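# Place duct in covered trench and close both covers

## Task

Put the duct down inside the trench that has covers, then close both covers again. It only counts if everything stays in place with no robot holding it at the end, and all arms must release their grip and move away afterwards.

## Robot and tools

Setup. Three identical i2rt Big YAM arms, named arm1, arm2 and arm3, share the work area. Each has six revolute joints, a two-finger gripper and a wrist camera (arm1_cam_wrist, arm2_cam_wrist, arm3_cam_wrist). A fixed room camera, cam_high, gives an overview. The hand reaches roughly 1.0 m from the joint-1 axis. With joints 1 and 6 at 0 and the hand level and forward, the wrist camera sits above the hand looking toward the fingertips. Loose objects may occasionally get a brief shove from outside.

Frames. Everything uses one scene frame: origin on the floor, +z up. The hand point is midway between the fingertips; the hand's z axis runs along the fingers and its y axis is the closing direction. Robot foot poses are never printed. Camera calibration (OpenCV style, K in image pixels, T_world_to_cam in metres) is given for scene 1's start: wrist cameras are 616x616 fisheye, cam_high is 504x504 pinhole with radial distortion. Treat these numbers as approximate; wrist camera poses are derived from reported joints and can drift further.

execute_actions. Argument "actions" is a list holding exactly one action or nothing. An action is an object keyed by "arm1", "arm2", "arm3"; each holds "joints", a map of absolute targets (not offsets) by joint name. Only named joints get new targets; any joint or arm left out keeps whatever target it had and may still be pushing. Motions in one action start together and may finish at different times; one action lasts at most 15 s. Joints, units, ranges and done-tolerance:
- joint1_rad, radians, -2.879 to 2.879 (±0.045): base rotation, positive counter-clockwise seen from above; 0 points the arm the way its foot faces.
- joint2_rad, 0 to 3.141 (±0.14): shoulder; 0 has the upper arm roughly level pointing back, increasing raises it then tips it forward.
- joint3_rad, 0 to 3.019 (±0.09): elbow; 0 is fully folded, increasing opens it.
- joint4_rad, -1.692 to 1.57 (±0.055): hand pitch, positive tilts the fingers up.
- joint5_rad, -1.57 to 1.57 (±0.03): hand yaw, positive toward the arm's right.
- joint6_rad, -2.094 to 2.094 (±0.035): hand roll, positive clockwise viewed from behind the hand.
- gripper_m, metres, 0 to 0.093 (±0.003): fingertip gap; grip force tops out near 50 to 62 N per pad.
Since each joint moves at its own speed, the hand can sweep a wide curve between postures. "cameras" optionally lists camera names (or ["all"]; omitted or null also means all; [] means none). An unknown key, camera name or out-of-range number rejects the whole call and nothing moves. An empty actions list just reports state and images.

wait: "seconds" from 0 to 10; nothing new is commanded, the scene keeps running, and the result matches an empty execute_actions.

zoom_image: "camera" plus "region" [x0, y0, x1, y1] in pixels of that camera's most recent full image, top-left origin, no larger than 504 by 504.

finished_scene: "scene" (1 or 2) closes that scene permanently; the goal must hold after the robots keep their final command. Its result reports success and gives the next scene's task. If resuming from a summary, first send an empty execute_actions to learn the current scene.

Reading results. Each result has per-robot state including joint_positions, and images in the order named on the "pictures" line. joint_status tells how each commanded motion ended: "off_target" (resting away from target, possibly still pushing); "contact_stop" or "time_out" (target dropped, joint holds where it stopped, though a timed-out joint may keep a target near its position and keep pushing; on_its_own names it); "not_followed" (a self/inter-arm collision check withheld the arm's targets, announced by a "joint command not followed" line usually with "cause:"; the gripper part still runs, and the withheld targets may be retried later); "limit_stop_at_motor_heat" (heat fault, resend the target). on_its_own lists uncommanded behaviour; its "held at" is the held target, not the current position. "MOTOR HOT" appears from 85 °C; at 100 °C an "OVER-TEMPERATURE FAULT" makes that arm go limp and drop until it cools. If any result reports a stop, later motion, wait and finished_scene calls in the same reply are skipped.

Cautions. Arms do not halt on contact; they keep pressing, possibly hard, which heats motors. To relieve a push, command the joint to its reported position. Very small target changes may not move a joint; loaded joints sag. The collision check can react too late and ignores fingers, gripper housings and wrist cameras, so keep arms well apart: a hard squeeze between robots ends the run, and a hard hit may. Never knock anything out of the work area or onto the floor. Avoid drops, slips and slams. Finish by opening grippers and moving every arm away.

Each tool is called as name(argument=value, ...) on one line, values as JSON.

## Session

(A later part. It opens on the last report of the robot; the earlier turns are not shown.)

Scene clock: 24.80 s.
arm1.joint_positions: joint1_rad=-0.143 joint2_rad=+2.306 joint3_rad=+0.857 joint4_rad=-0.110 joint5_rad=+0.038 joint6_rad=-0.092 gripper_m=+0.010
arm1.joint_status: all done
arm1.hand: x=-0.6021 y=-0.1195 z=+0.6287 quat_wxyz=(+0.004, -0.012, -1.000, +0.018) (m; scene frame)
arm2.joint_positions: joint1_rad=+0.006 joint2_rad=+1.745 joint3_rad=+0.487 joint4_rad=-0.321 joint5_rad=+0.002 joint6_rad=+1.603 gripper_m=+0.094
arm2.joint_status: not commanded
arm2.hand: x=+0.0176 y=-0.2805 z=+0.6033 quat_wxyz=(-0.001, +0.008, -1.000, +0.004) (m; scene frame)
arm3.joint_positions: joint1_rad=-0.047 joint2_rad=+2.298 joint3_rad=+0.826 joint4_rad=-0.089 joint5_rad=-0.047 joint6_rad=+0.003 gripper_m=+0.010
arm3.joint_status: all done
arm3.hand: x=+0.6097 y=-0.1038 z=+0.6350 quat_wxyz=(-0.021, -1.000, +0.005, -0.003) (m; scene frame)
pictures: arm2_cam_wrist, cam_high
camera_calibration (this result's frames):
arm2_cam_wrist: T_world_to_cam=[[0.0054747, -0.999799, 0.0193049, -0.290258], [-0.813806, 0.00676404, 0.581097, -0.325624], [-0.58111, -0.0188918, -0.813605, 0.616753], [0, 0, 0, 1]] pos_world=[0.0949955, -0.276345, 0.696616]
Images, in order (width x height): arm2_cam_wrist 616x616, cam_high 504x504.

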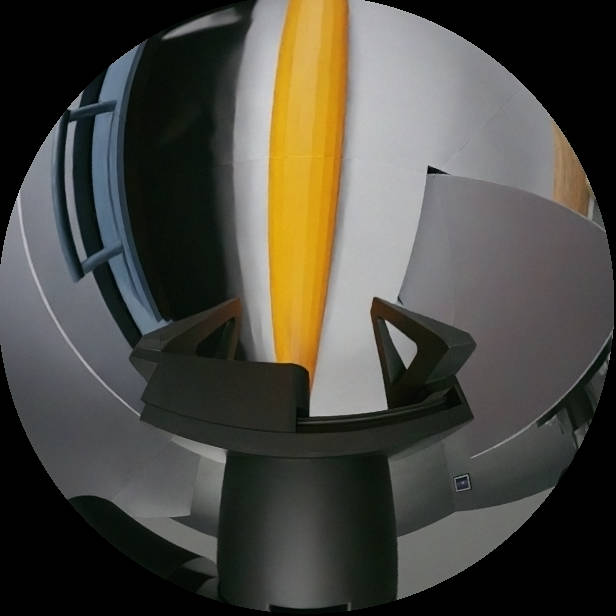

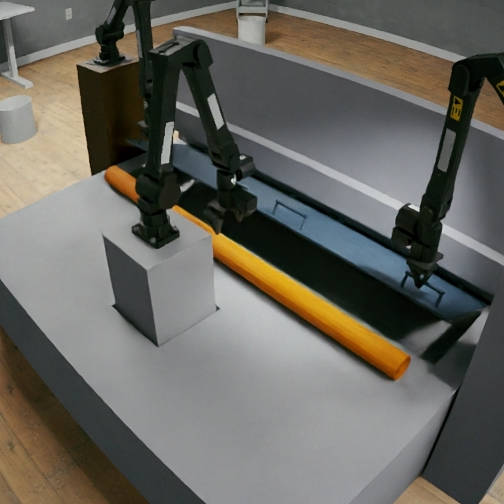

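execute_actions(actions=[{"arm1":{"joints":{"joint1_rad":0.14,"joint2_rad":1.96,"joint3_rad":0.765,"joint4_rad":-0.36,"joint6_rad":0.15}},"arm3":{"joints":{"joint1_rad":-0.325,"joint2_rad":1.97,"joint3_rad":0.77,"joint4_rad":-0.36,"joint6_rad":-0.28}},"arm2":{"joints":{"joint2_rad":2.24,"joint3_rad":0.61,"joint4_rad":0.085}}}])

Scene clock: 27.20 s.
arm1.joint_positions: joint1_rad=+0.108 joint2_rad=+2.010 joint3_rad=+0.776 joint4_rad=-0.325 joint5_rad=+0.051 joint6_rad=+0.156 gripper_m=+0.010
arm1.joint_status: all done
arm1.hand: x=-0.6013 y=-0.0284 z=+0.7263 quat_wxyz=(-0.002, -0.011, -1.000, +0.023) (m; scene frame)
arm2.joint_positions: joint1_rad=+0.004 joint2_rad=+2.243 joint3_rad=+0.611 joint4_rad=+0.090 joint5_rad=+0.003 joint6_rad=+1.610 gripper_m=+0.094
arm2.joint_status: all done
arm2.hand: x=+0.0173 y=-0.2555 z=+0.4784 quat_wxyz=(-0.001, +0.003, -1.000, -0.015) (m; scene frame)
arm3.joint_positions: joint1_rad=-0.294 joint2_rad=+2.019 joint3_rad=+0.779 joint4_rad=-0.330 joint5_rad=-0.052 joint6_rad=-0.247 gripper_m=+0.010
arm3.joint_status: all done
arm3.hand: x=+0.6108 y=-0.0141 z=+0.7286 quat_wxyz=(-0.022, -1.000, +0.004, -0.001) (m; scene frame)
pictures: arm1_cam_wrist, arm2_cam_wrist, arm3_cam_wrist, cam_high
camera_calibration (this result's frames):
arm1_cam_wrist: T_world_to_cam=[[-0.0174808, -0.998766, 0.0464935, -0.0718563], [-0.818848, 0.0409844, 0.572546, -0.899519], [-0.573744, -0.0280626, -0.818554, 0.372072], [0, 0, 0, 1]] pos_world=[-0.524352, -0.0244601, 0.822917]
arm2_cam_wrist: T_world_to_cam=[[-0.00445492, -0.999819, -0.0184825, -0.244606], [-0.813386, -0.00712865, 0.58168, -0.257269], [-0.581707, 0.0176248, -0.813208, 0.524659], [0, 0, 0, 1]] pos_world=[0.0948487, -0.255643, 0.571784]
arm3_cam_wrist: T_world_to_cam=[[0.00866898, 0.999095, -0.0416485, 0.0373198], [0.820691, 0.0166872, 0.571128, -0.904403], [0.571306, -0.0391317, -0.819804, 0.372507], [0, 0, 0, 1]] pos_world=[0.529097, -0.00761725, 0.823467]
Images, in order (width x height): arm1_cam_wrist 616x616, arm2_cam_wrist 616x616, arm3_cam_wrist 616x616, cam_high 504x504.

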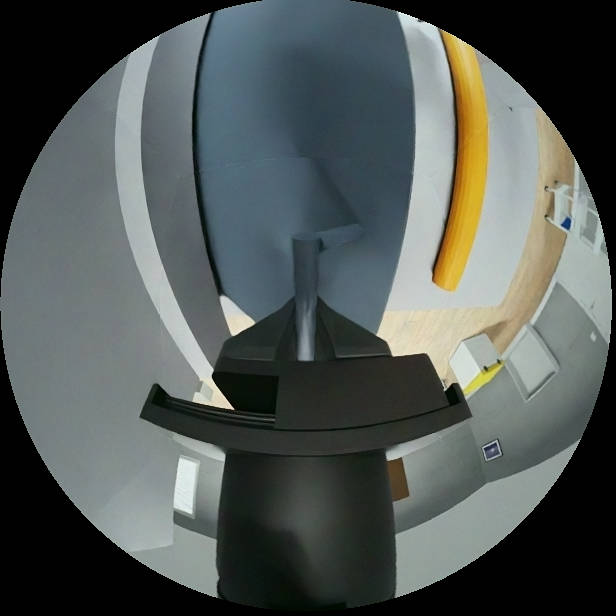

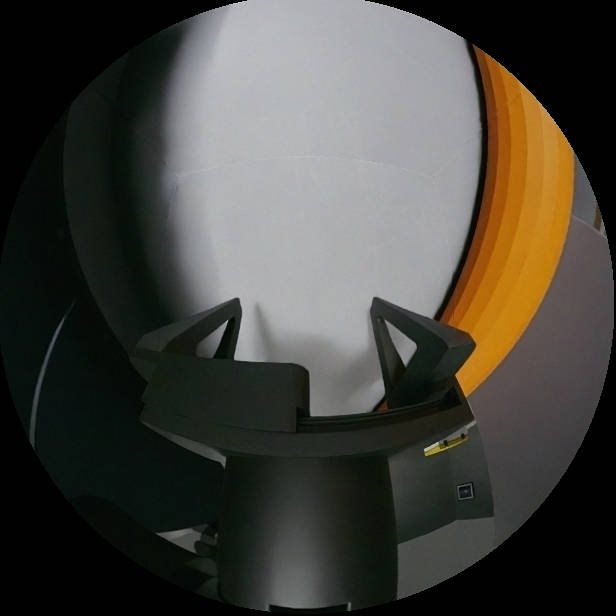

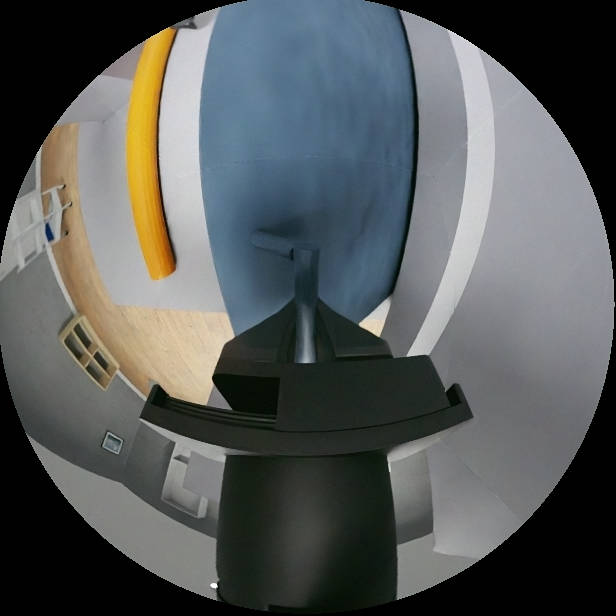

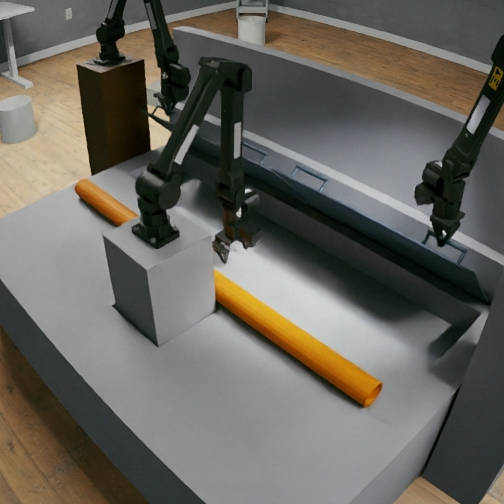

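execute_actions(actions=[{"arm1":{"joints":{"joint1_rad":0.345,"joint2_rad":1.89,"joint3_rad":0.82,"joint4_rad":-0.48,"joint6_rad":0.35}},"arm3":{"joints":{"joint1_rad":-0.52,"joint2_rad":1.91,"joint3_rad":0.85,"joint4_rad":-0.49,"joint6_rad":-0.48}},"arm2":{"joints":{"joint2_rad":1.71,"joint3_rad":0.58,"joint4_rad":-0.42}}}], cameras=["cam_high"])

execute_actions(actions=[{"arm2":{"joints":{"joint1_rad":-1.154,"joint6_rad":0.46}}}])

Scene clock: 32.03 s.
arm1.joint_positions: joint1_rad=+0.285 joint2_rad=+1.919 joint3_rad=+0.809 joint4_rad=-0.457 joint5_rad=+0.073 joint6_rad=+0.337 gripper_m=+0.010
arm1.joint_status: joint1_rad time_out (moved +0.177 of +0.237); the others done
arm1.on_its_own: joint1_rad reads +0.285 and still pushes toward +0.345 since a time_out
arm1.hand: x=-0.6010 y=+0.0363 z=+0.7641 quat_wxyz=(-0.006, -0.013, -0.999, +0.032) (m; scene frame)
arm2.joint_positions: joint1_rad=+0.004 joint2_rad=+1.708 joint3_rad=+0.580 joint4_rad=-0.411 joint5_rad=+0.003 joint6_rad=+1.610 gripper_m=+0.094
arm2.joint_status: all done
arm2.hand: x=+0.0165 y=-0.2377 z=+0.6264 quat_wxyz=(-0.001, +0.003, -1.000, -0.016) (m; scene frame)
arm3.joint_positions: joint1_rad=-0.460 joint2_rad=+1.948 joint3_rad=+0.836 joint4_rad=-0.475 joint5_rad=-0.074 joint6_rad=-0.419 gripper_m=+0.010
arm3.joint_status: joint1_rad time_out (moved -0.166 of -0.226); joint6_rad time_out (moved -0.172 of -0.233); the others done
arm3.on_its_own: joint1_rad reads -0.460 and still pushes toward -0.520 since a time_out; joint6_rad reads -0.419 and still pushes toward -0.480 since a time_out
arm3.hand: x=+0.6115 y=+0.0480 z=+0.7633 quat_wxyz=(-0.035, -0.999, +0.001, +0.000) (m; scene frame)
pictures: cam_high
Images, in order (width x height): cam_high 504x504.

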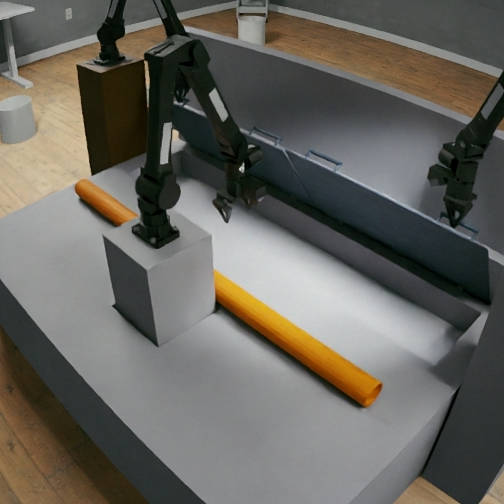

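not run: a stop came earlier in this reply.

execute_actions(actions=[{"arm2":{"joints":{"joint1_rad":-1.154,"joint6_rad":0.46,"joint4_rad":-0.45}},"arm1":{"joints":{"joint1_rad":0.315}},"arm3":{"joints":{"joint1_rad":-0.49,"joint6_rad":-0.44}}}])

Scene clock: 35.67 s.
arm1.joint_positions: joint1_rad=+0.278 joint2_rad=+1.919 joint3_rad=+0.809 joint4_rad=-0.457 joint5_rad=+0.065 joint6_rad=+0.336 gripper_m=+0.010
arm1.joint_status: all done
arm1.hand: x=-0.6007 y=+0.0350 z=+0.7640 quat_wxyz=(-0.004, -0.016, -0.999, +0.028) (m; scene frame)
arm2.joint_positions: joint1_rad=-1.147 joint2_rad=+1.708 joint3_rad=+0.580 joint4_rad=-0.441 joint5_rad=+0.002 joint6_rad=+0.468 gripper_m=+0.094
arm2.joint_status: all done
arm2.hand: x=+0.3030 y=-0.4134 z=+0.6263 quat_wxyz=(-0.002, -0.001, -1.000, +0.000) (m; scene frame)
arm3.joint_positions: joint1_rad=-0.447 joint2_rad=+1.949 joint3_rad=+0.836 joint4_rad=-0.475 joint5_rad=-0.062 joint6_rad=-0.407 gripper_m=+0.010
arm3.joint_status: all done
arm3.hand: x=+0.6108 y=+0.0453 z=+0.7627 quat_wxyz=(-0.029, -1.000, +0.001, -0.004) (m; scene frame)
pictures: arm1_cam_wrist, arm2_cam_wrist, arm3_cam_wrist, cam_high
camera_calibration (this result's frames):
arm1_cam_wrist: T_world_to_cam=[[-0.0280476, -0.997945, 0.0576131, -0.0251157], [-0.821172, 0.0558674, 0.56794, -0.921605], [-0.569991, -0.0313809, -0.821051, 0.409351], [0, 0, 0, 1]] pos_world=[-0.524174, 0.0392694, 0.860961]
arm2_cam_wrist: T_world_to_cam=[[-0.0136107, -0.999841, 0.0115, -0.414487], [-0.814254, 0.0177581, 0.580237, -0.100641], [-0.580349, -0.00146649, -0.814366, 0.806261], [0, 0, 0, 1]] pos_world=[0.380324, -0.411452, 0.719754]
arm3_cam_wrist: T_world_to_cam=[[0.00268818, 0.998434, -0.055877, -0.00602882], [0.817342, 0.0299999, 0.575372, -0.926647], [0.576147, -0.0472173, -0.815981, 0.397207], [0, 0, 0, 1]] pos_world=[0.528553, 0.0525738, 0.856943]
Images, in order (width x height): arm1_cam_wrist 616x616, arm2_cam_wrist 616x616, arm3_cam_wrist 616x616, cam_high 504x504.

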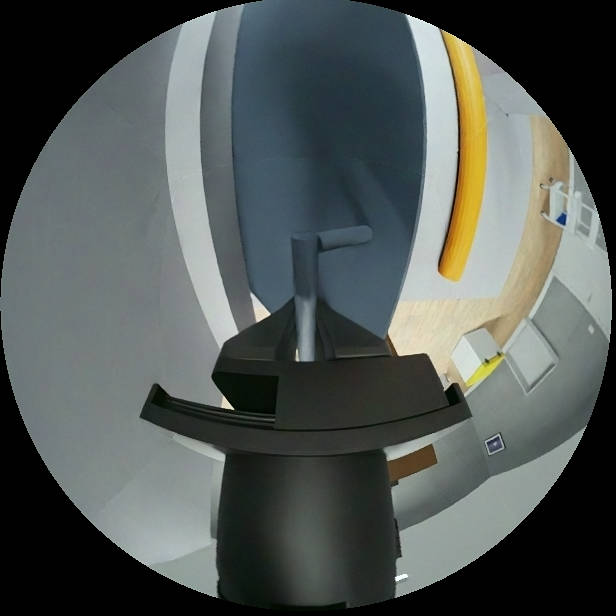

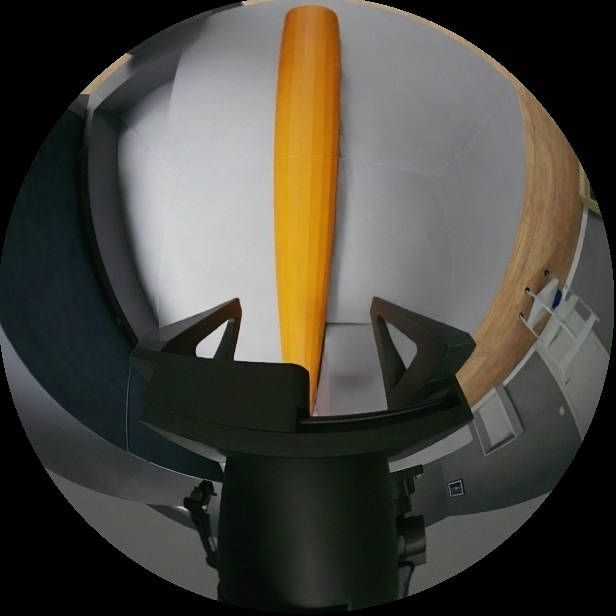

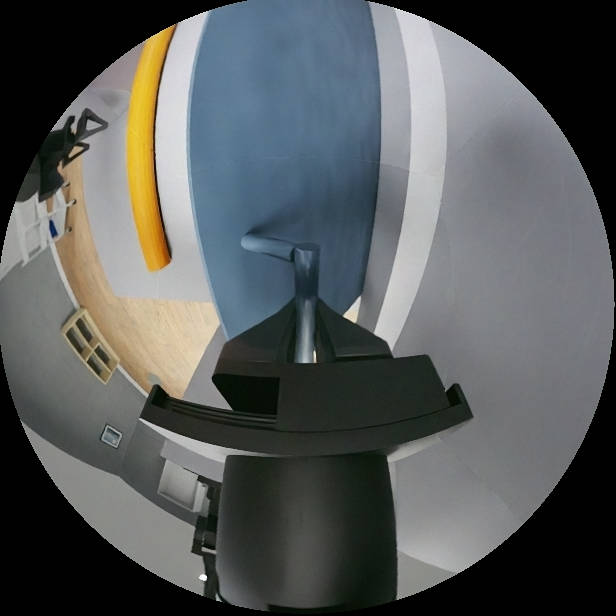

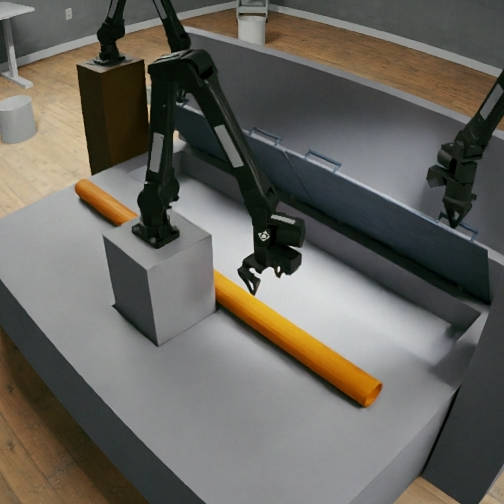

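execute_actions(actions=[{"arm2":{"joints":{"joint2_rad":1.97,"joint3_rad":0.6,"joint4_rad":-0.185}}}], cameras=[])

execute_actions(actions=[{"arm2":{"joints":{"joint2_rad":2.1,"joint3_rad":0.625,"joint4_rad":-0.09}}}], cameras=[])

execute_actions(actions=[{"arm2":{"joints":{"joint2_rad":2.225,"joint3_rad":0.656,"joint4_rad":0.005}}}], cameras=["arm2_cam_wrist","cam_high"])

Scene clock: 37.27 s.
arm1.joint_positions: joint1_rad=+0.278 joint2_rad=+1.919 joint3_rad=+0.809 joint4_rad=-0.457 joint5_rad=+0.065 joint6_rad=+0.336 gripper_m=+0.010
arm1.joint_status: not commanded
arm1.hand: x=-0.6007 y=+0.0350 z=+0.7640 quat_wxyz=(-0.004, -0.016, -0.999, +0.028) (m; scene frame)
arm2.joint_positions: joint1_rad=-1.147 joint2_rad=+1.984 joint3_rad=+0.581 joint4_rad=-0.196 joint5_rad=+0.002 joint6_rad=+0.468 gripper_m=+0.094
arm2.joint_status: all done
arm2.hand: x=+0.2921 y=-0.4189 z=+0.5484 quat_wxyz=(+0.012, -0.001, -1.000, +0.007) (m; scene frame)
arm3.joint_positions: joint1_rad=-0.447 joint2_rad=+1.949 joint3_rad=+0.836 joint4_rad=-0.475 joint5_rad=-0.062 joint6_rad=-0.407 gripper_m=+0.010
arm3.joint_status: not commanded
arm3.hand: x=+0.6108 y=+0.0453 z=+0.7627 quat_wxyz=(-0.029, -1.000, +0.001, -0.004) (m; scene frame)
pictures: none
No camera images: the call's "cameras" was empty. Leave "cameras" out to get every camera's image.

Scene clock: 38.17 s.
arm1.joint_positions: joint1_rad=+0.278 joint2_rad=+1.919 joint3_rad=+0.809 joint4_rad=-0.457 joint5_rad=+0.065 joint6_rad=+0.336 gripper_m=+0.010
arm1.joint_status: not commanded
arm1.hand: x=-0.6007 y=+0.0350 z=+0.7640 quat_wxyz=(-0.004, -0.016, -0.999, +0.028) (m; scene frame)
arm2.joint_positions: joint1_rad=-1.147 joint2_rad=+2.109 joint3_rad=+0.621 joint4_rad=-0.099 joint5_rad=+0.002 joint6_rad=+0.468 gripper_m=+0.094
arm2.joint_status: all done
arm2.hand: x=+0.2998 y=-0.4150 z=+0.5152 quat_wxyz=(+0.007, -0.001, -1.000, +0.004) (m; scene frame)
arm3.joint_positions: joint1_rad=-0.447 joint2_rad=+1.949 joint3_rad=+0.836 joint4_rad=-0.475 joint5_rad=-0.062 joint6_rad=-0.407 gripper_m=+0.010
arm3.joint_status: not commanded
arm3.hand: x=+0.6108 y=+0.0453 z=+0.7627 quat_wxyz=(-0.029, -1.000, +0.001, -0.004) (m; scene frame)
pictures: none
No camera images: the call's "cameras" was empty. Leave "cameras" out to get every camera's image.

Scene clock: 39.07 s.
arm1.joint_positions: joint1_rad=+0.278 joint2_rad=+1.919 joint3_rad=+0.809 joint4_rad=-0.457 joint5_rad=+0.065 joint6_rad=+0.336 gripper_m=+0.010
arm1.joint_status: not commanded
arm1.hand: x=-0.6007 y=+0.0350 z=+0.7640 quat_wxyz=(-0.004, -0.016, -0.999, +0.028) (m; scene frame)
arm2.joint_positions: joint1_rad=-1.147 joint2_rad=+2.235 joint3_rad=+0.655 joint4_rad=-0.005 joint5_rad=+0.002 joint6_rad=+0.468 gripper_m=+0.094
arm2.joint_status: all done
arm2.hand: x=+0.3002 y=-0.4148 z=+0.4799 quat_wxyz=(+0.005, -0.001, -1.000, +0.004) (m; scene frame)
arm3.joint_positions: joint1_rad=-0.447 joint2_rad=+1.949 joint3_rad=+0.836 joint4_rad=-0.475 joint5_rad=-0.062 joint6_rad=-0.407 gripper_m=+0.010
arm3.joint_status: not commanded
arm3.hand: x=+0.6108 y=+0.0453 z=+0.7627 quat_wxyz=(-0.029, -1.000, +0.001, -0.004) (m; scene frame)
pictures: arm2_cam_wrist, cam_high
camera_calibration (this result's frames):
arm2_cam_wrist: T_world_to_cam=[[-0.0126367, -0.999745, 0.0187111, -0.417935], [-0.806083, 0.0212578, 0.591421, -0.0243085], [-0.591668, -0.00760911, -0.806146, 0.682396], [0, 0, 0, 1]] pos_world=[0.378876, -0.41212, 0.572307]
Images, in order (width x height): arm2_cam_wrist 616x616, cam_high 504x504.

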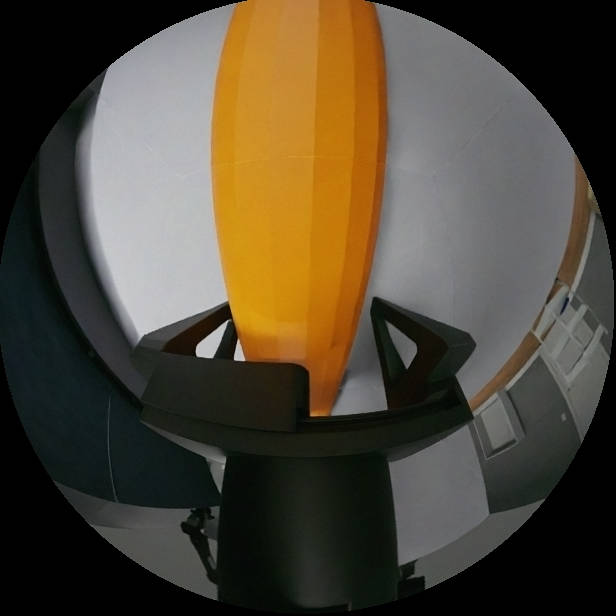

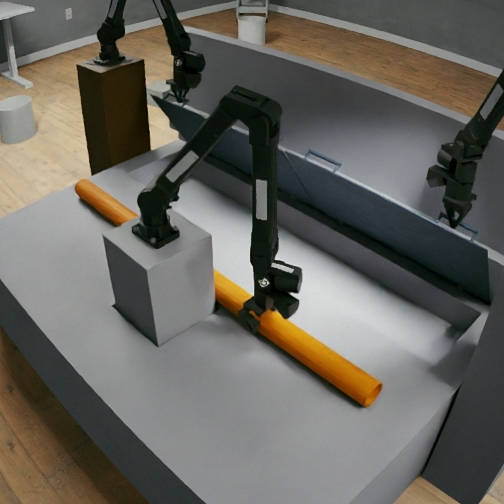

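execute_actions(actions=[{"arm2":{"joints":{"joint1_rad":-0.95,"joint6_rad":0.67}}}], cameras=[])

execute_actions(actions=[{"arm2":{"joints":{"joint1_rad":-0.72,"joint6_rad":0.90}}}], cameras=["arm2_cam_wrist","cam_high"])

execute_actions(actions=[{"arm2":{"joints":{"joint1_rad":-0.42,"joint6_rad":1.2}}}], cameras=[])

execute_actions(actions=[{"arm2":{"joints":{"joint1_rad":-0.1,"joint6_rad":1.52}}}])

Scene clock: 40.73 s.
arm1.joint_positions: joint1_rad=+0.278 joint2_rad=+1.919 joint3_rad=+0.809 joint4_rad=-0.457 joint5_rad=+0.065 joint6_rad=+0.336 gripper_m=+0.010
arm1.joint_status: not commanded
arm1.hand: x=-0.6007 y=+0.0350 z=+0.7640 quat_wxyz=(-0.004, -0.016, -0.999, +0.028) (m; scene frame)
arm2.joint_positions: joint1_rad=-0.950 joint2_rad=+2.234 joint3_rad=+0.658 joint4_rad=+0.001 joint5_rad=-0.004 joint6_rad=+0.662 gripper_m=+0.094
arm2.joint_status: all done
arm2.hand: x=+0.2704 y=-0.3619 z=+0.4801 quat_wxyz=(+0.003, +0.001, -1.000, +0.000) (m; scene frame)
arm3.joint_positions: joint1_rad=-0.447 joint2_rad=+1.949 joint3_rad=+0.836 joint4_rad=-0.475 joint5_rad=-0.062 joint6_rad=-0.407 gripper_m=+0.010
arm3.joint_status: not commanded
arm3.hand: x=+0.6108 y=+0.0453 z=+0.7627 quat_wxyz=(-0.029, -1.000, +0.001, -0.004) (m; scene frame)
pictures: none
No camera images: the call's "cameras" was empty. Leave "cameras" out to get every camera's image.

Scene clock: 41.90 s.
arm1.joint_positions: joint1_rad=+0.278 joint2_rad=+1.919 joint3_rad=+0.809 joint4_rad=-0.457 joint5_rad=+0.065 joint6_rad=+0.336 gripper_m=+0.010
arm1.joint_status: not commanded
arm1.hand: x=-0.6007 y=+0.0350 z=+0.7640 quat_wxyz=(-0.004, -0.016, -0.999, +0.028) (m; scene frame)
arm2.joint_positions: joint1_rad=-0.717 joint2_rad=+2.233 joint3_rad=+0.659 joint4_rad=+0.005 joint5_rad=-0.004 joint6_rad=+0.889 gripper_m=+0.094
arm2.joint_status: all done
arm2.hand: x=+0.2219 y=-0.3098 z=+0.4802 quat_wxyz=(+0.001, +0.003, -1.000, -0.002) (m; scene frame)
arm3.joint_positions: joint1_rad=-0.447 joint2_rad=+1.949 joint3_rad=+0.836 joint4_rad=-0.475 joint5_rad=-0.062 joint6_rad=-0.407 gripper_m=+0.010
arm3.joint_status: not commanded
arm3.hand: x=+0.6108 y=+0.0453 z=+0.7627 quat_wxyz=(-0.029, -1.000, +0.001, -0.004) (m; scene frame)
pictures: arm2_cam_wrist, cam_high
camera_calibration (this result's frames):
arm2_cam_wrist: T_world_to_cam=[[-0.0047758, -0.99996, 0.00758158, -0.310411], [-0.81125, 0.0083072, 0.584641, -0.0894431], [-0.58468, -0.00335843, -0.811257, 0.639324], [0, 0, 0, 1]] pos_world=[0.299757, -0.307508, 0.573302]
Images, in order (width x height): arm2_cam_wrist 616x616, cam_high 504x504.

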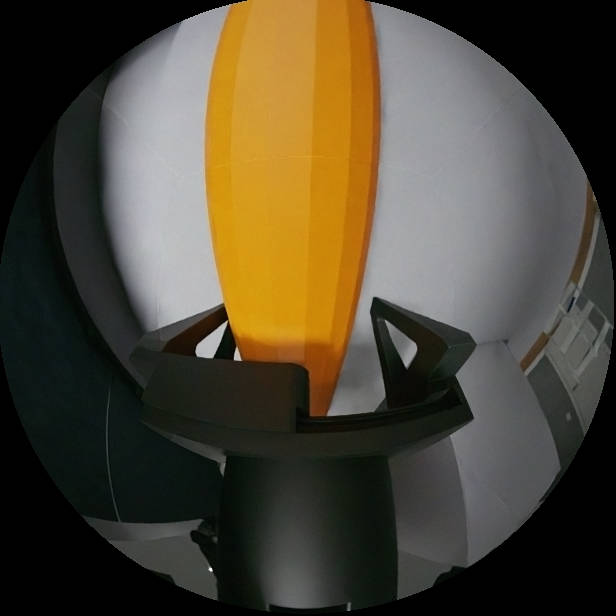

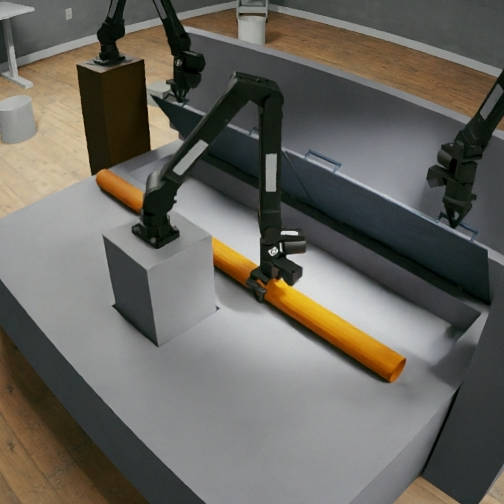

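Scene clock: 43.20 s.
arm1.joint_positions: joint1_rad=+0.278 joint2_rad=+1.919 joint3_rad=+0.809 joint4_rad=-0.457 joint5_rad=+0.065 joint6_rad=+0.336 gripper_m=+0.010
arm1.joint_status: not commanded
arm1.hand: x=-0.6007 y=+0.0350 z=+0.7640 quat_wxyz=(-0.004, -0.016, -0.999, +0.028) (m; scene frame)
arm2.joint_positions: joint1_rad=-0.418 joint2_rad=+2.233 joint3_rad=+0.656 joint4_rad=+0.003 joint5_rad=+0.000 joint6_rad=+1.191 gripper_m=+0.094
arm2.joint_status: all done
arm2.hand: x=+0.1422 y=-0.2666 z=+0.4802 quat_wxyz=(+0.001, +0.002, -1.000, +0.002) (m; scene frame)
arm3.joint_positions: joint1_rad=-0.447 joint2_rad=+1.949 joint3_rad=+0.836 joint4_rad=-0.475 joint5_rad=-0.062 joint6_rad=-0.407 gripper_m=+0.010
arm3.joint_status: not commanded
arm3.hand: x=+0.6108 y=+0.0453 z=+0.7627 quat_wxyz=(-0.029, -1.000, +0.001, -0.004) (m; scene frame)
pictures: none
No camera images: the call's "cameras" was empty. Leave "cameras" out to get every camera's image.

Scene clock: 44.53 s.
arm1.joint_positions: joint1_rad=+0.278 joint2_rad=+1.919 joint3_rad=+0.809 joint4_rad=-0.457 joint5_rad=+0.065 joint6_rad=+0.336 gripper_m=+0.010
arm1.joint_status: not commanded
arm1.hand: x=-0.6007 y=+0.0350 z=+0.7640 quat_wxyz=(-0.004, -0.016, -0.999, +0.028) (m; scene frame)
arm2.joint_positions: joint1_rad=-0.097 joint2_rad=+2.233 joint3_rad=+0.657 joint4_rad=+0.004 joint5_rad=+0.002 joint6_rad=+1.511 gripper_m=+0.094
arm2.joint_status: all done
arm2.hand: x=+0.0476 y=-0.2447 z=+0.4803 quat_wxyz=(-0.001, +0.002, -1.000, +0.001) (m; scene frame)
arm3.joint_positions: joint1_rad=-0.447 joint2_rad=+1.949 joint3_rad=+0.836 joint4_rad=-0.475 joint5_rad=-0.062 joint6_rad=-0.407 gripper_m=+0.010
arm3.joint_status: not commanded
arm3.hand: x=+0.6108 y=+0.0453 z=+0.7627 quat_wxyz=(-0.029, -1.000, +0.001, -0.004) (m; scene frame)
pictures: arm1_cam_wrist, arm2_cam_wrist, arm3_cam_wrist, cam_high
camera_calibration (this result's frames):
arm1_cam_wrist: T_world_to_cam=[[-0.0280476, -0.997945, 0.0576131, -0.0251157], [-0.821172, 0.0558674, 0.56794, -0.921605], [-0.569991, -0.0313809, -0.821051, 0.409351], [0, 0, 0, 1]] pos_world=[-0.524174, 0.0392694, 0.860961]
arm2_cam_wrist: T_world_to_cam=[[-0.00711079, -0.999895, 0.0126062, -0.248418], [-0.81367, 0.0131136, 0.581179, -0.2285], [-0.581283, -0.00612461, -0.813678, 0.538047], [0, 0, 0, 1]] pos_world=[0.125067, -0.2421, 0.573728]
arm3_cam_wrist: T_world_to_cam=[[0.00268818, 0.998434, -0.055877, -0.00602882], [0.817342, 0.0299999, 0.575372, -0.926647], [0.576147, -0.0472173, -0.815981, 0.397207], [0, 0, 0, 1]] pos_world=[0.528553, 0.0525738, 0.856943]
Images, in order (width x height): arm1_cam_wrist 616x616, arm2_cam_wrist 616x616, arm3_cam_wrist 616x616, cam_high 504x504.

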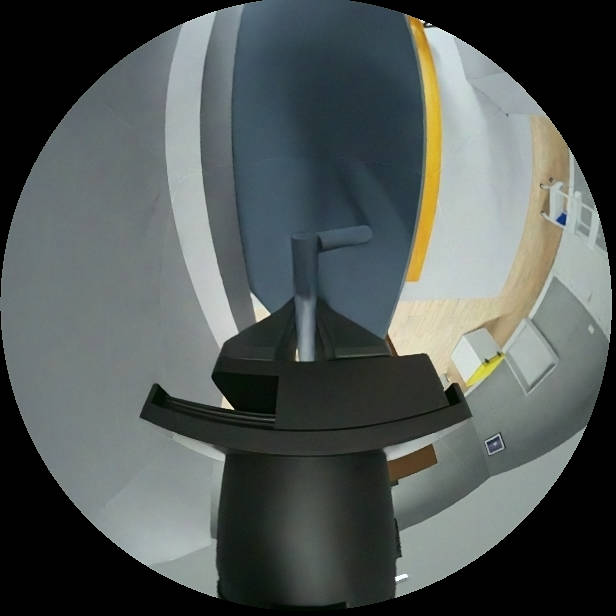

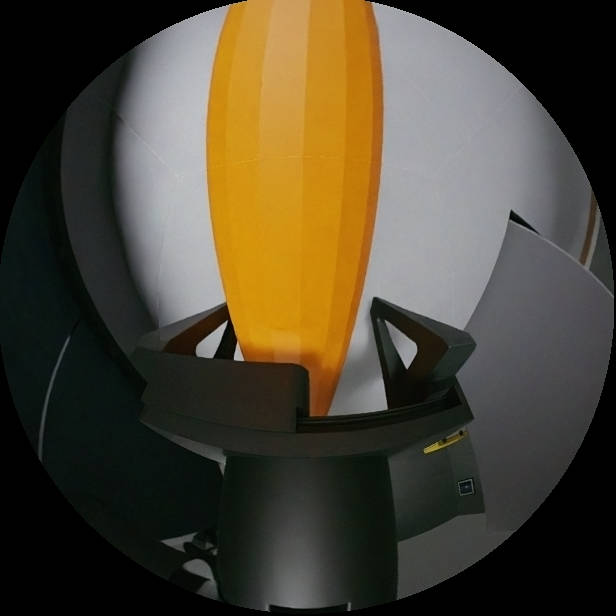

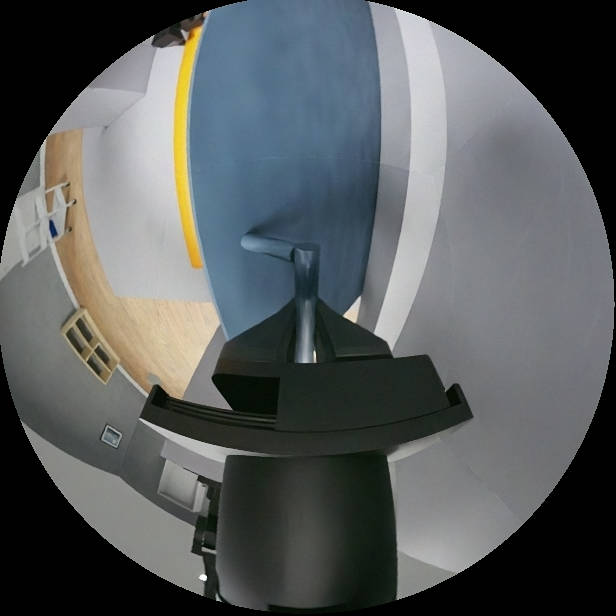

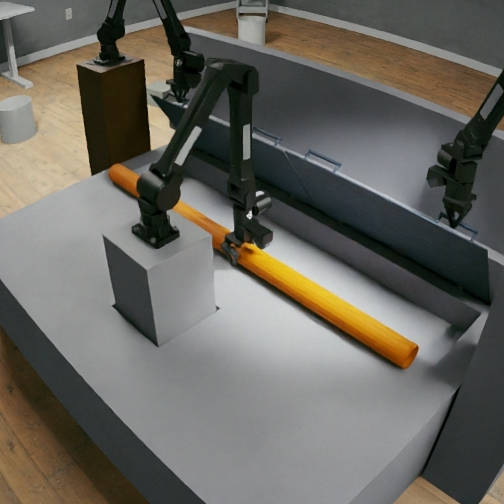

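execute_actions(actions=[{"arm2":{"joints":{"joint1_rad":0.09,"joint6_rad":1.71}}}], cameras=[])

execute_actions(actions=[{"arm2":{"joints":{"gripper_m":0.03}}}], cameras=[])

execute_actions(actions=[{"arm2":{"joints":{"joint2_rad":2.1,"joint3_rad":0.66,"joint4_rad":-0.13}}}])

Scene clock: 46.47 s.
arm1.joint_positions: joint1_rad=+0.278 joint2_rad=+1.919 joint3_rad=+0.809 joint4_rad=-0.457 joint5_rad=+0.065 joint6_rad=+0.336 gripper_m=+0.010
arm1.joint_status: not commanded
arm1.hand: x=-0.6007 y=+0.0350 z=+0.7640 quat_wxyz=(-0.004, -0.016, -0.999, +0.028) (m; scene frame)
arm2.joint_positions: joint1_rad=+0.092 joint2_rad=+2.233 joint3_rad=+0.658 joint4_rad=+0.005 joint5_rad=+0.002 joint6_rad=+1.700 gripper_m=+0.094
arm2.joint_status: all done
arm2.hand: x=-0.0103 y=-0.2458 z=+0.4803 quat_wxyz=(-0.001, +0.002, -1.000, +0.000) (m; scene frame)
arm3.joint_positions: joint1_rad=-0.447 joint2_rad=+1.949 joint3_rad=+0.836 joint4_rad=-0.475 joint5_rad=-0.062 joint6_rad=-0.407 gripper_m=+0.010
arm3.joint_status: not commanded
arm3.hand: x=+0.6108 y=+0.0453 z=+0.7627 quat_wxyz=(-0.029, -1.000, +0.001, -0.004) (m; scene frame)
pictures: none
No camera images: the call's "cameras" was empty. Leave "cameras" out to get every camera's image.

Scene clock: 47.10 s.
arm1.joint_positions: joint1_rad=+0.278 joint2_rad=+1.919 joint3_rad=+0.809 joint4_rad=-0.457 joint5_rad=+0.065 joint6_rad=+0.336 gripper_m=+0.010
arm1.joint_status: not commanded
arm1.hand: x=-0.6007 y=+0.0350 z=+0.7640 quat_wxyz=(-0.004, -0.016, -0.999, +0.028) (m; scene frame)
arm2.joint_positions: joint1_rad=+0.092 joint2_rad=+2.229 joint3_rad=+0.664 joint4_rad=+0.012 joint5_rad=+0.002 joint6_rad=+1.705 gripper_m=+0.075
arm2.joint_status: gripper_m off_target (ended at +0.075, target +0.030)
arm2.hand: x=-0.0111 y=-0.2393 z=+0.4815 quat_wxyz=(+0.000, +0.000, -1.000, -0.009) (m; scene frame)
arm3.joint_positions: joint1_rad=-0.447 joint2_rad=+1.949 joint3_rad=+0.836 joint4_rad=-0.475 joint5_rad=-0.062 joint6_rad=-0.407 gripper_m=+0.010
arm3.joint_status: not commanded
arm3.hand: x=+0.6108 y=+0.0453 z=+0.7627 quat_wxyz=(-0.029, -1.000, +0.001, -0.004) (m; scene frame)
pictures: none
No camera images: the call's "cameras" was empty. Leave "cameras" out to get every camera's image.

Scene clock: 48.00 s.
arm1.joint_positions: joint1_rad=+0.278 joint2_rad=+1.919 joint3_rad=+0.809 joint4_rad=-0.457 joint5_rad=+0.065 joint6_rad=+0.336 gripper_m=+0.010
arm1.joint_status: not commanded
arm1.hand: x=-0.6007 y=+0.0350 z=+0.7640 quat_wxyz=(-0.004, -0.016, -0.999, +0.028) (m; scene frame)
arm2.joint_positions: joint1_rad=+0.092 joint2_rad=+2.166 joint3_rad=+0.656 joint4_rad=-0.123 joint5_rad=+0.002 joint6_rad=+1.705 gripper_m=+0.075
arm2.joint_status: all done
arm2.hand: x=-0.0091 y=-0.2546 z=+0.5001 quat_wxyz=(-0.005, +0.000, -1.000, +0.031) (m; scene frame)
arm3.joint_positions: joint1_rad=-0.447 joint2_rad=+1.949 joint3_rad=+0.836 joint4_rad=-0.475 joint5_rad=-0.062 joint6_rad=-0.407 gripper_m=+0.010
arm3.joint_status: not commanded
arm3.hand: x=+0.6108 y=+0.0453 z=+0.7627 quat_wxyz=(-0.029, -1.000, +0.001, -0.004) (m; scene frame)
pictures: arm1_cam_wrist, arm2_cam_wrist, arm3_cam_wrist, cam_high
camera_calibration (this result's frames):
arm1_cam_wrist: T_world_to_cam=[[-0.0280476, -0.997945, 0.0576131, -0.0251157], [-0.821172, 0.0558674, 0.56794, -0.921605], [-0.569991, -0.0313809, -0.821051, 0.409351], [0, 0, 0, 1]] pos_world=[-0.524174, 0.0392694, 0.860961]
arm2_cam_wrist: T_world_to_cam=[[-0.0120436, -0.997238, 0.0732951, -0.288759], [-0.818495, 0.0519376, 0.572161, -0.271604], [-0.574387, -0.0531008, -0.81686, 0.510778], [0, 0, 0, 1]] pos_world=[0.0676, -0.246732, 0.593799]
arm3_cam_wrist: T_world_to_cam=[[0.00268818, 0.998434, -0.055877, -0.00602882], [0.817342, 0.0299999, 0.575372, -0.926647], [0.576147, -0.0472173, -0.815981, 0.397207], [0, 0, 0, 1]] pos_world=[0.528553, 0.0525738, 0.856943]
Images, in order (width x height): arm1_cam_wrist 616x616, arm2_cam_wrist 616x616, arm3_cam_wrist 616x616, cam_high 504x504.

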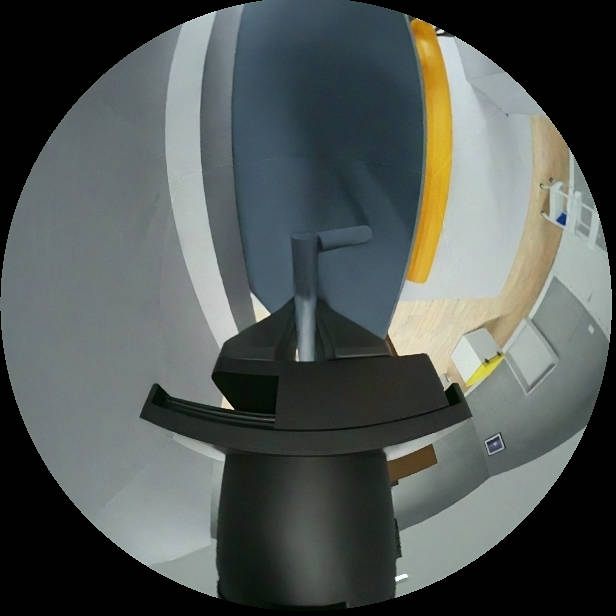

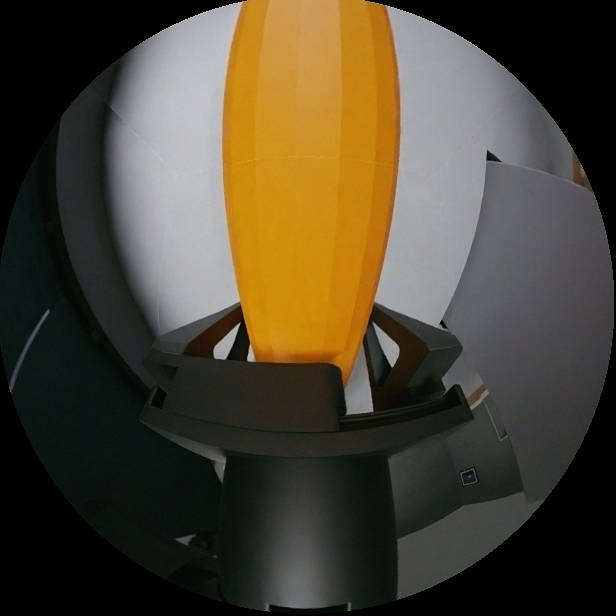

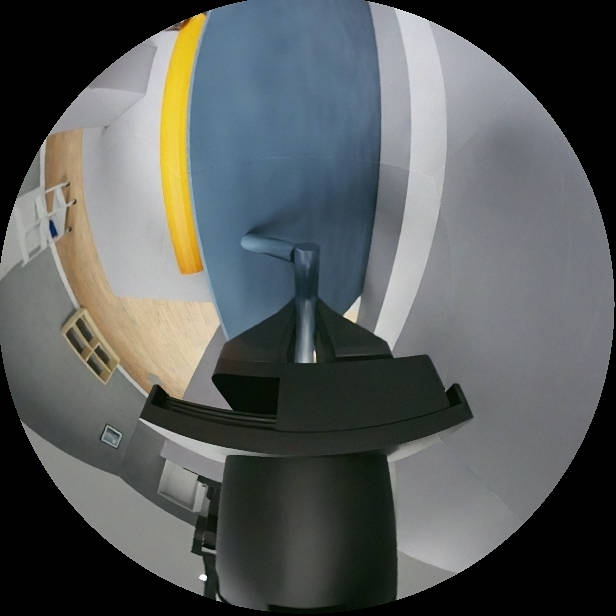

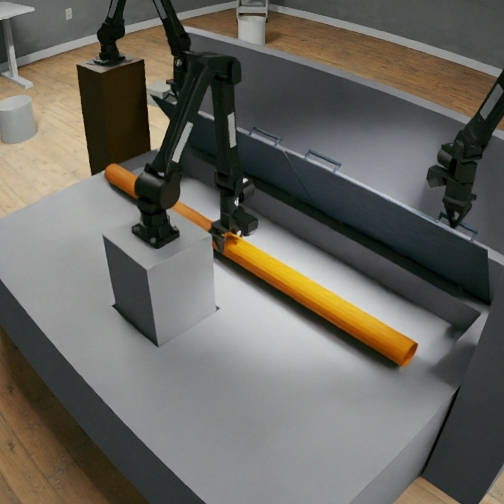

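execute_actions(actions=[{"arm2":{"joints":{"joint1_rad":0.05,"joint6_rad":1.67,"joint2_rad":2.09,"joint3_rad":0.84,"joint4_rad":-0.26}}}], cameras=[])

execute_actions(actions=[{"arm2":{"joints":{"joint1_rad":0.017,"joint6_rad":1.635,"joint2_rad":2.14,"joint3_rad":1.035,"joint4_rad":-0.37}}}], cameras=["arm2_cam_wrist","cam_high"])

zoom_image(camera="cam_high", region=[360,250,504,394])

zoom_image(camera="cam_high", region=[90,100,234,244])

Scene clock: 49.87 s.
arm1.joint_positions: joint1_rad=+0.278 joint2_rad=+1.919 joint3_rad=+0.809 joint4_rad=-0.457 joint5_rad=+0.065 joint6_rad=+0.336 gripper_m=+0.010
arm1.joint_status: not commanded
arm1.hand: x=-0.6007 y=+0.0350 z=+0.7640 quat_wxyz=(-0.004, -0.016, -0.999, +0.028) (m; scene frame)
arm2.joint_positions: joint1_rad=+0.061 joint2_rad=+2.161 joint3_rad=+0.833 joint4_rad=-0.254 joint5_rad=+0.000 joint6_rad=+1.676 gripper_m=+0.075
arm2.joint_status: all done
arm2.hand: x=-0.0083 y=-0.1739 z=+0.5116 quat_wxyz=(-0.001, -0.001, -1.000, +0.005) (m; scene frame)
arm3.joint_positions: joint1_rad=-0.447 joint2_rad=+1.949 joint3_rad=+0.836 joint4_rad=-0.475 joint5_rad=-0.062 joint6_rad=-0.407 gripper_m=+0.010
arm3.joint_status: not commanded
arm3.hand: x=+0.6108 y=+0.0453 z=+0.7627 quat_wxyz=(-0.029, -1.000, +0.001, -0.004) (m; scene frame)
pictures: none
No camera images: the call's "cameras" was empty. Leave "cameras" out to get every camera's image.

Scene clock: 51.00 s.
arm1.joint_positions: joint1_rad=+0.278 joint2_rad=+1.919 joint3_rad=+0.809 joint4_rad=-0.457 joint5_rad=+0.065 joint6_rad=+0.336 gripper_m=+0.010
arm1.joint_status: not commanded
arm1.hand: x=-0.6007 y=+0.0350 z=+0.7640 quat_wxyz=(-0.004, -0.016, -0.999, +0.028) (m; scene frame)
arm2.joint_positions: joint1_rad=+0.026 joint2_rad=+2.225 joint3_rad=+1.009 joint4_rad=-0.366 joint5_rad=+0.000 joint6_rad=+1.641 gripper_m=+0.075
arm2.joint_status: all done
arm2.hand: x=+0.0006 y=-0.1147 z=+0.5066 quat_wxyz=(-0.001, -0.001, -1.000, +0.005) (m; scene frame)
arm3.joint_positions: joint1_rad=-0.447 joint2_rad=+1.949 joint3_rad=+0.836 joint4_rad=-0.475 joint5_rad=-0.062 joint6_rad=-0.407 gripper_m=+0.010
arm3.joint_status: not commanded
arm3.hand: x=+0.6108 y=+0.0453 z=+0.7627 quat_wxyz=(-0.029, -1.000, +0.001, -0.004) (m; scene frame)
pictures: arm2_cam_wrist, cam_high
camera_calibration (this result's frames):
arm2_cam_wrist: T_world_to_cam=[[-0.0128279, -0.999676, 0.0219803, -0.123805], [-0.813165, 0.0232218, 0.58157, -0.282749], [-0.581892, -0.0104133, -0.8132, 0.532193], [0, 0, 0, 1]] pos_world=[0.078169, -0.111657, 0.599938]
Images, in order (width x height): arm2_cam_wrist 616x616, cam_high 504x504.

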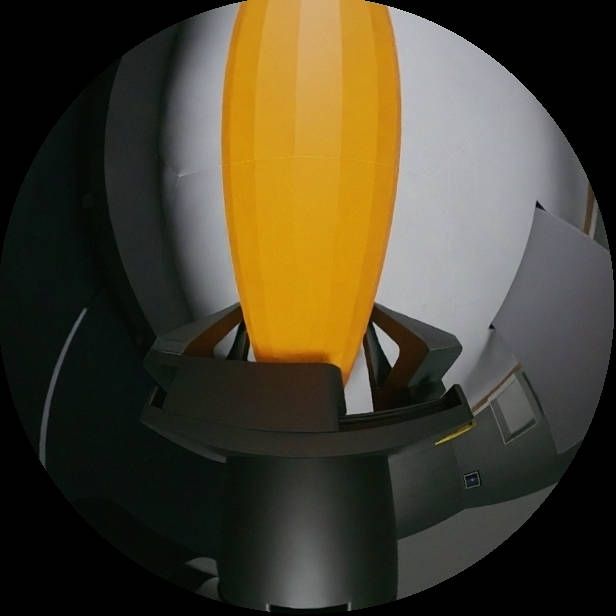

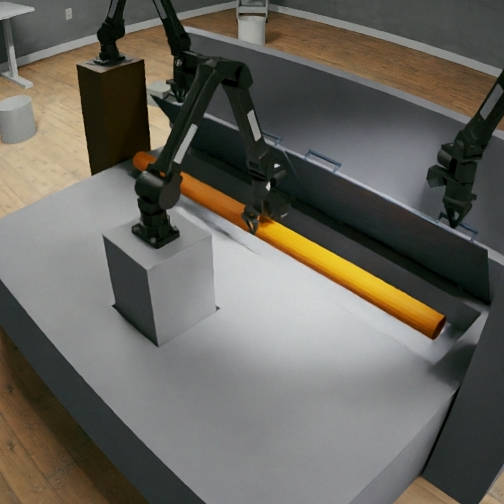

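Region (360, 250, 504, 394) of cam_high's 504x504 image, scaled by 3.500, with more detail than that image has.

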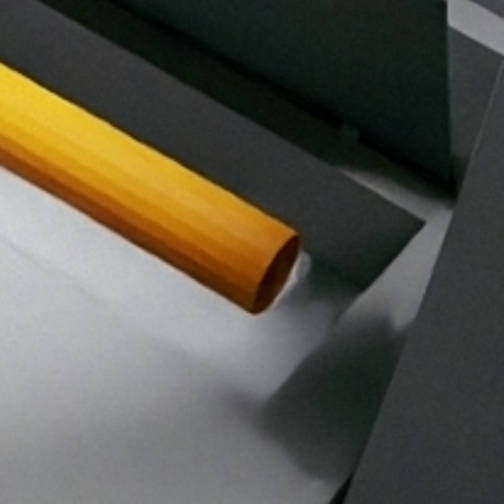

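Region (90, 100, 234, 244) of cam_high's 504x504 image, scaled by 3.500, with more detail than that image has.

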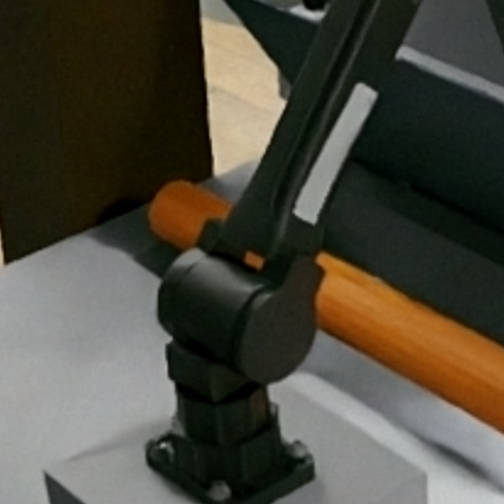

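execute_actions(actions=[{"arm2":{"joints":{"joint1_rad":-0.03,"joint6_rad":1.59,"joint3_rad":1.065,"joint4_rad":-0.39}}}], cameras=[])

execute_actions(actions=[{"arm2":{"joints":{"joint2_rad":2.27,"joint3_rad":1.115,"joint4_rad":-0.31}}}], cameras=["arm2_cam_wrist","cam_high"])

zoom_image(camera="cam_high", region=[360,250,504,394])

zoom_image(camera="cam_high", region=[90,100,234,244])

Scene clock: 52.47 s.
arm1.joint_positions: joint1_rad=+0.278 joint2_rad=+1.919 joint3_rad=+0.809 joint4_rad=-0.457 joint5_rad=+0.065 joint6_rad=+0.336 gripper_m=+0.010
arm1.joint_status: not commanded
arm1.hand: x=-0.6007 y=+0.0350 z=+0.7640 quat_wxyz=(-0.004, -0.016, -0.999, +0.028) (m; scene frame)
arm2.joint_positions: joint1_rad=-0.025 joint2_rad=+2.225 joint3_rad=+1.009 joint4_rad=-0.383 joint5_rad=+0.002 joint6_rad=+1.596 gripper_m=+0.075
arm2.joint_status: all done
arm2.hand: x=+0.0233 y=-0.1177 z=+0.5067 quat_wxyz=(-0.001, -0.004, -1.000, +0.014) (m; scene frame)
arm3.joint_positions: joint1_rad=-0.447 joint2_rad=+1.949 joint3_rad=+0.836 joint4_rad=-0.475 joint5_rad=-0.062 joint6_rad=-0.407 gripper_m=+0.010
arm3.joint_status: not commanded
arm3.hand: x=+0.6108 y=+0.0453 z=+0.7627 quat_wxyz=(-0.029, -1.000, +0.001, -0.004) (m; scene frame)
pictures: none
No camera images: the call's "cameras" was empty. Leave "cameras" out to get every camera's image.

Scene clock: 53.67 s.
arm1.joint_positions: joint1_rad=+0.278 joint2_rad=+1.919 joint3_rad=+0.809 joint4_rad=-0.457 joint5_rad=+0.065 joint6_rad=+0.336 gripper_m=+0.010
arm1.joint_status: not commanded
arm1.hand: x=-0.6007 y=+0.0350 z=+0.7640 quat_wxyz=(-0.004, -0.016, -0.999, +0.028) (m; scene frame)
arm2.joint_positions: joint1_rad=-0.025 joint2_rad=+2.362 joint3_rad=+1.084 joint4_rad=-0.312 joint5_rad=+0.002 joint6_rad=+1.596 gripper_m=+0.075
arm2.joint_status: all done
arm2.hand: x=+0.0231 y=-0.1060 z=+0.4575 quat_wxyz=(-0.001, -0.004, -1.000, +0.010) (m; scene frame)
arm3.joint_positions: joint1_rad=-0.447 joint2_rad=+1.949 joint3_rad=+0.836 joint4_rad=-0.475 joint5_rad=-0.062 joint6_rad=-0.407 gripper_m=+0.010
arm3.joint_status: not commanded
arm3.hand: x=+0.6108 y=+0.0453 z=+0.7627 quat_wxyz=(-0.029, -1.000, +0.001, -0.004) (m; scene frame)
pictures: arm2_cam_wrist, cam_high
camera_calibration (this result's frames):
arm2_cam_wrist: T_world_to_cam=[[-0.0193196, -0.999329, 0.031132, -0.117785], [-0.813474, 0.0338145, 0.580618, -0.234497], [-0.581281, -0.0141078, -0.813581, 0.505189], [0, 0, 0, 1]] pos_world=[0.100624, -0.102649, 0.550832]
Images, in order (width x height): arm2_cam_wrist 616x616, cam_high 504x504.

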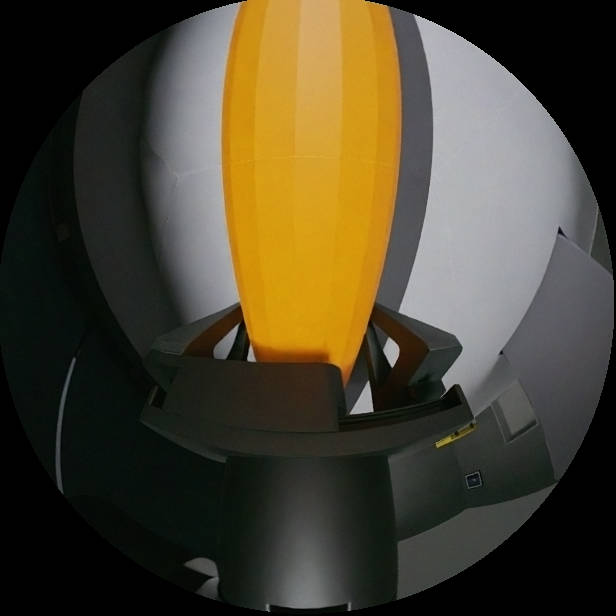

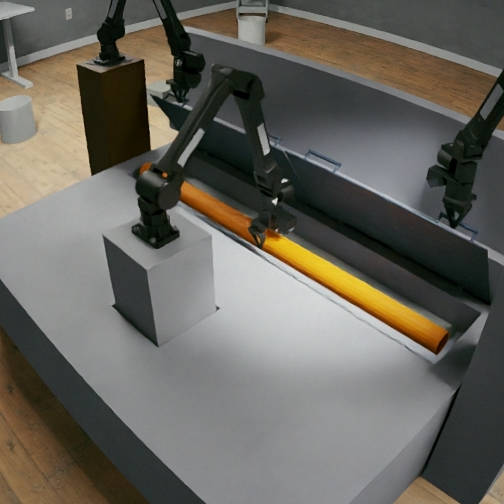

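Region (360, 250, 504, 394) of cam_high's 504x504 image, scaled by 3.500, with more detail than that image has.

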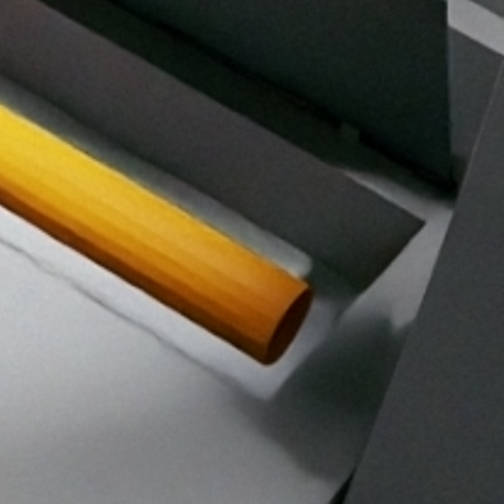

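Region (90, 100, 234, 244) of cam_high's 504x504 image, scaled by 3.500, with more detail than that image has.

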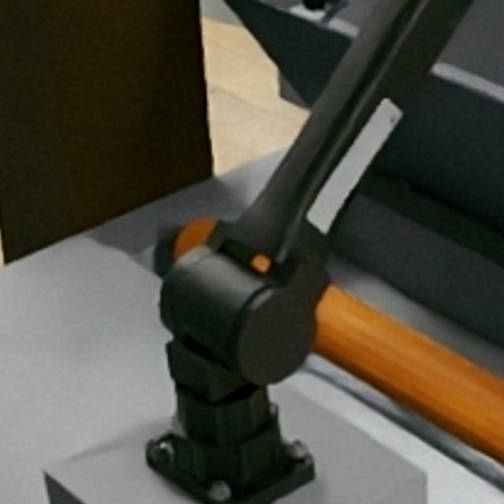

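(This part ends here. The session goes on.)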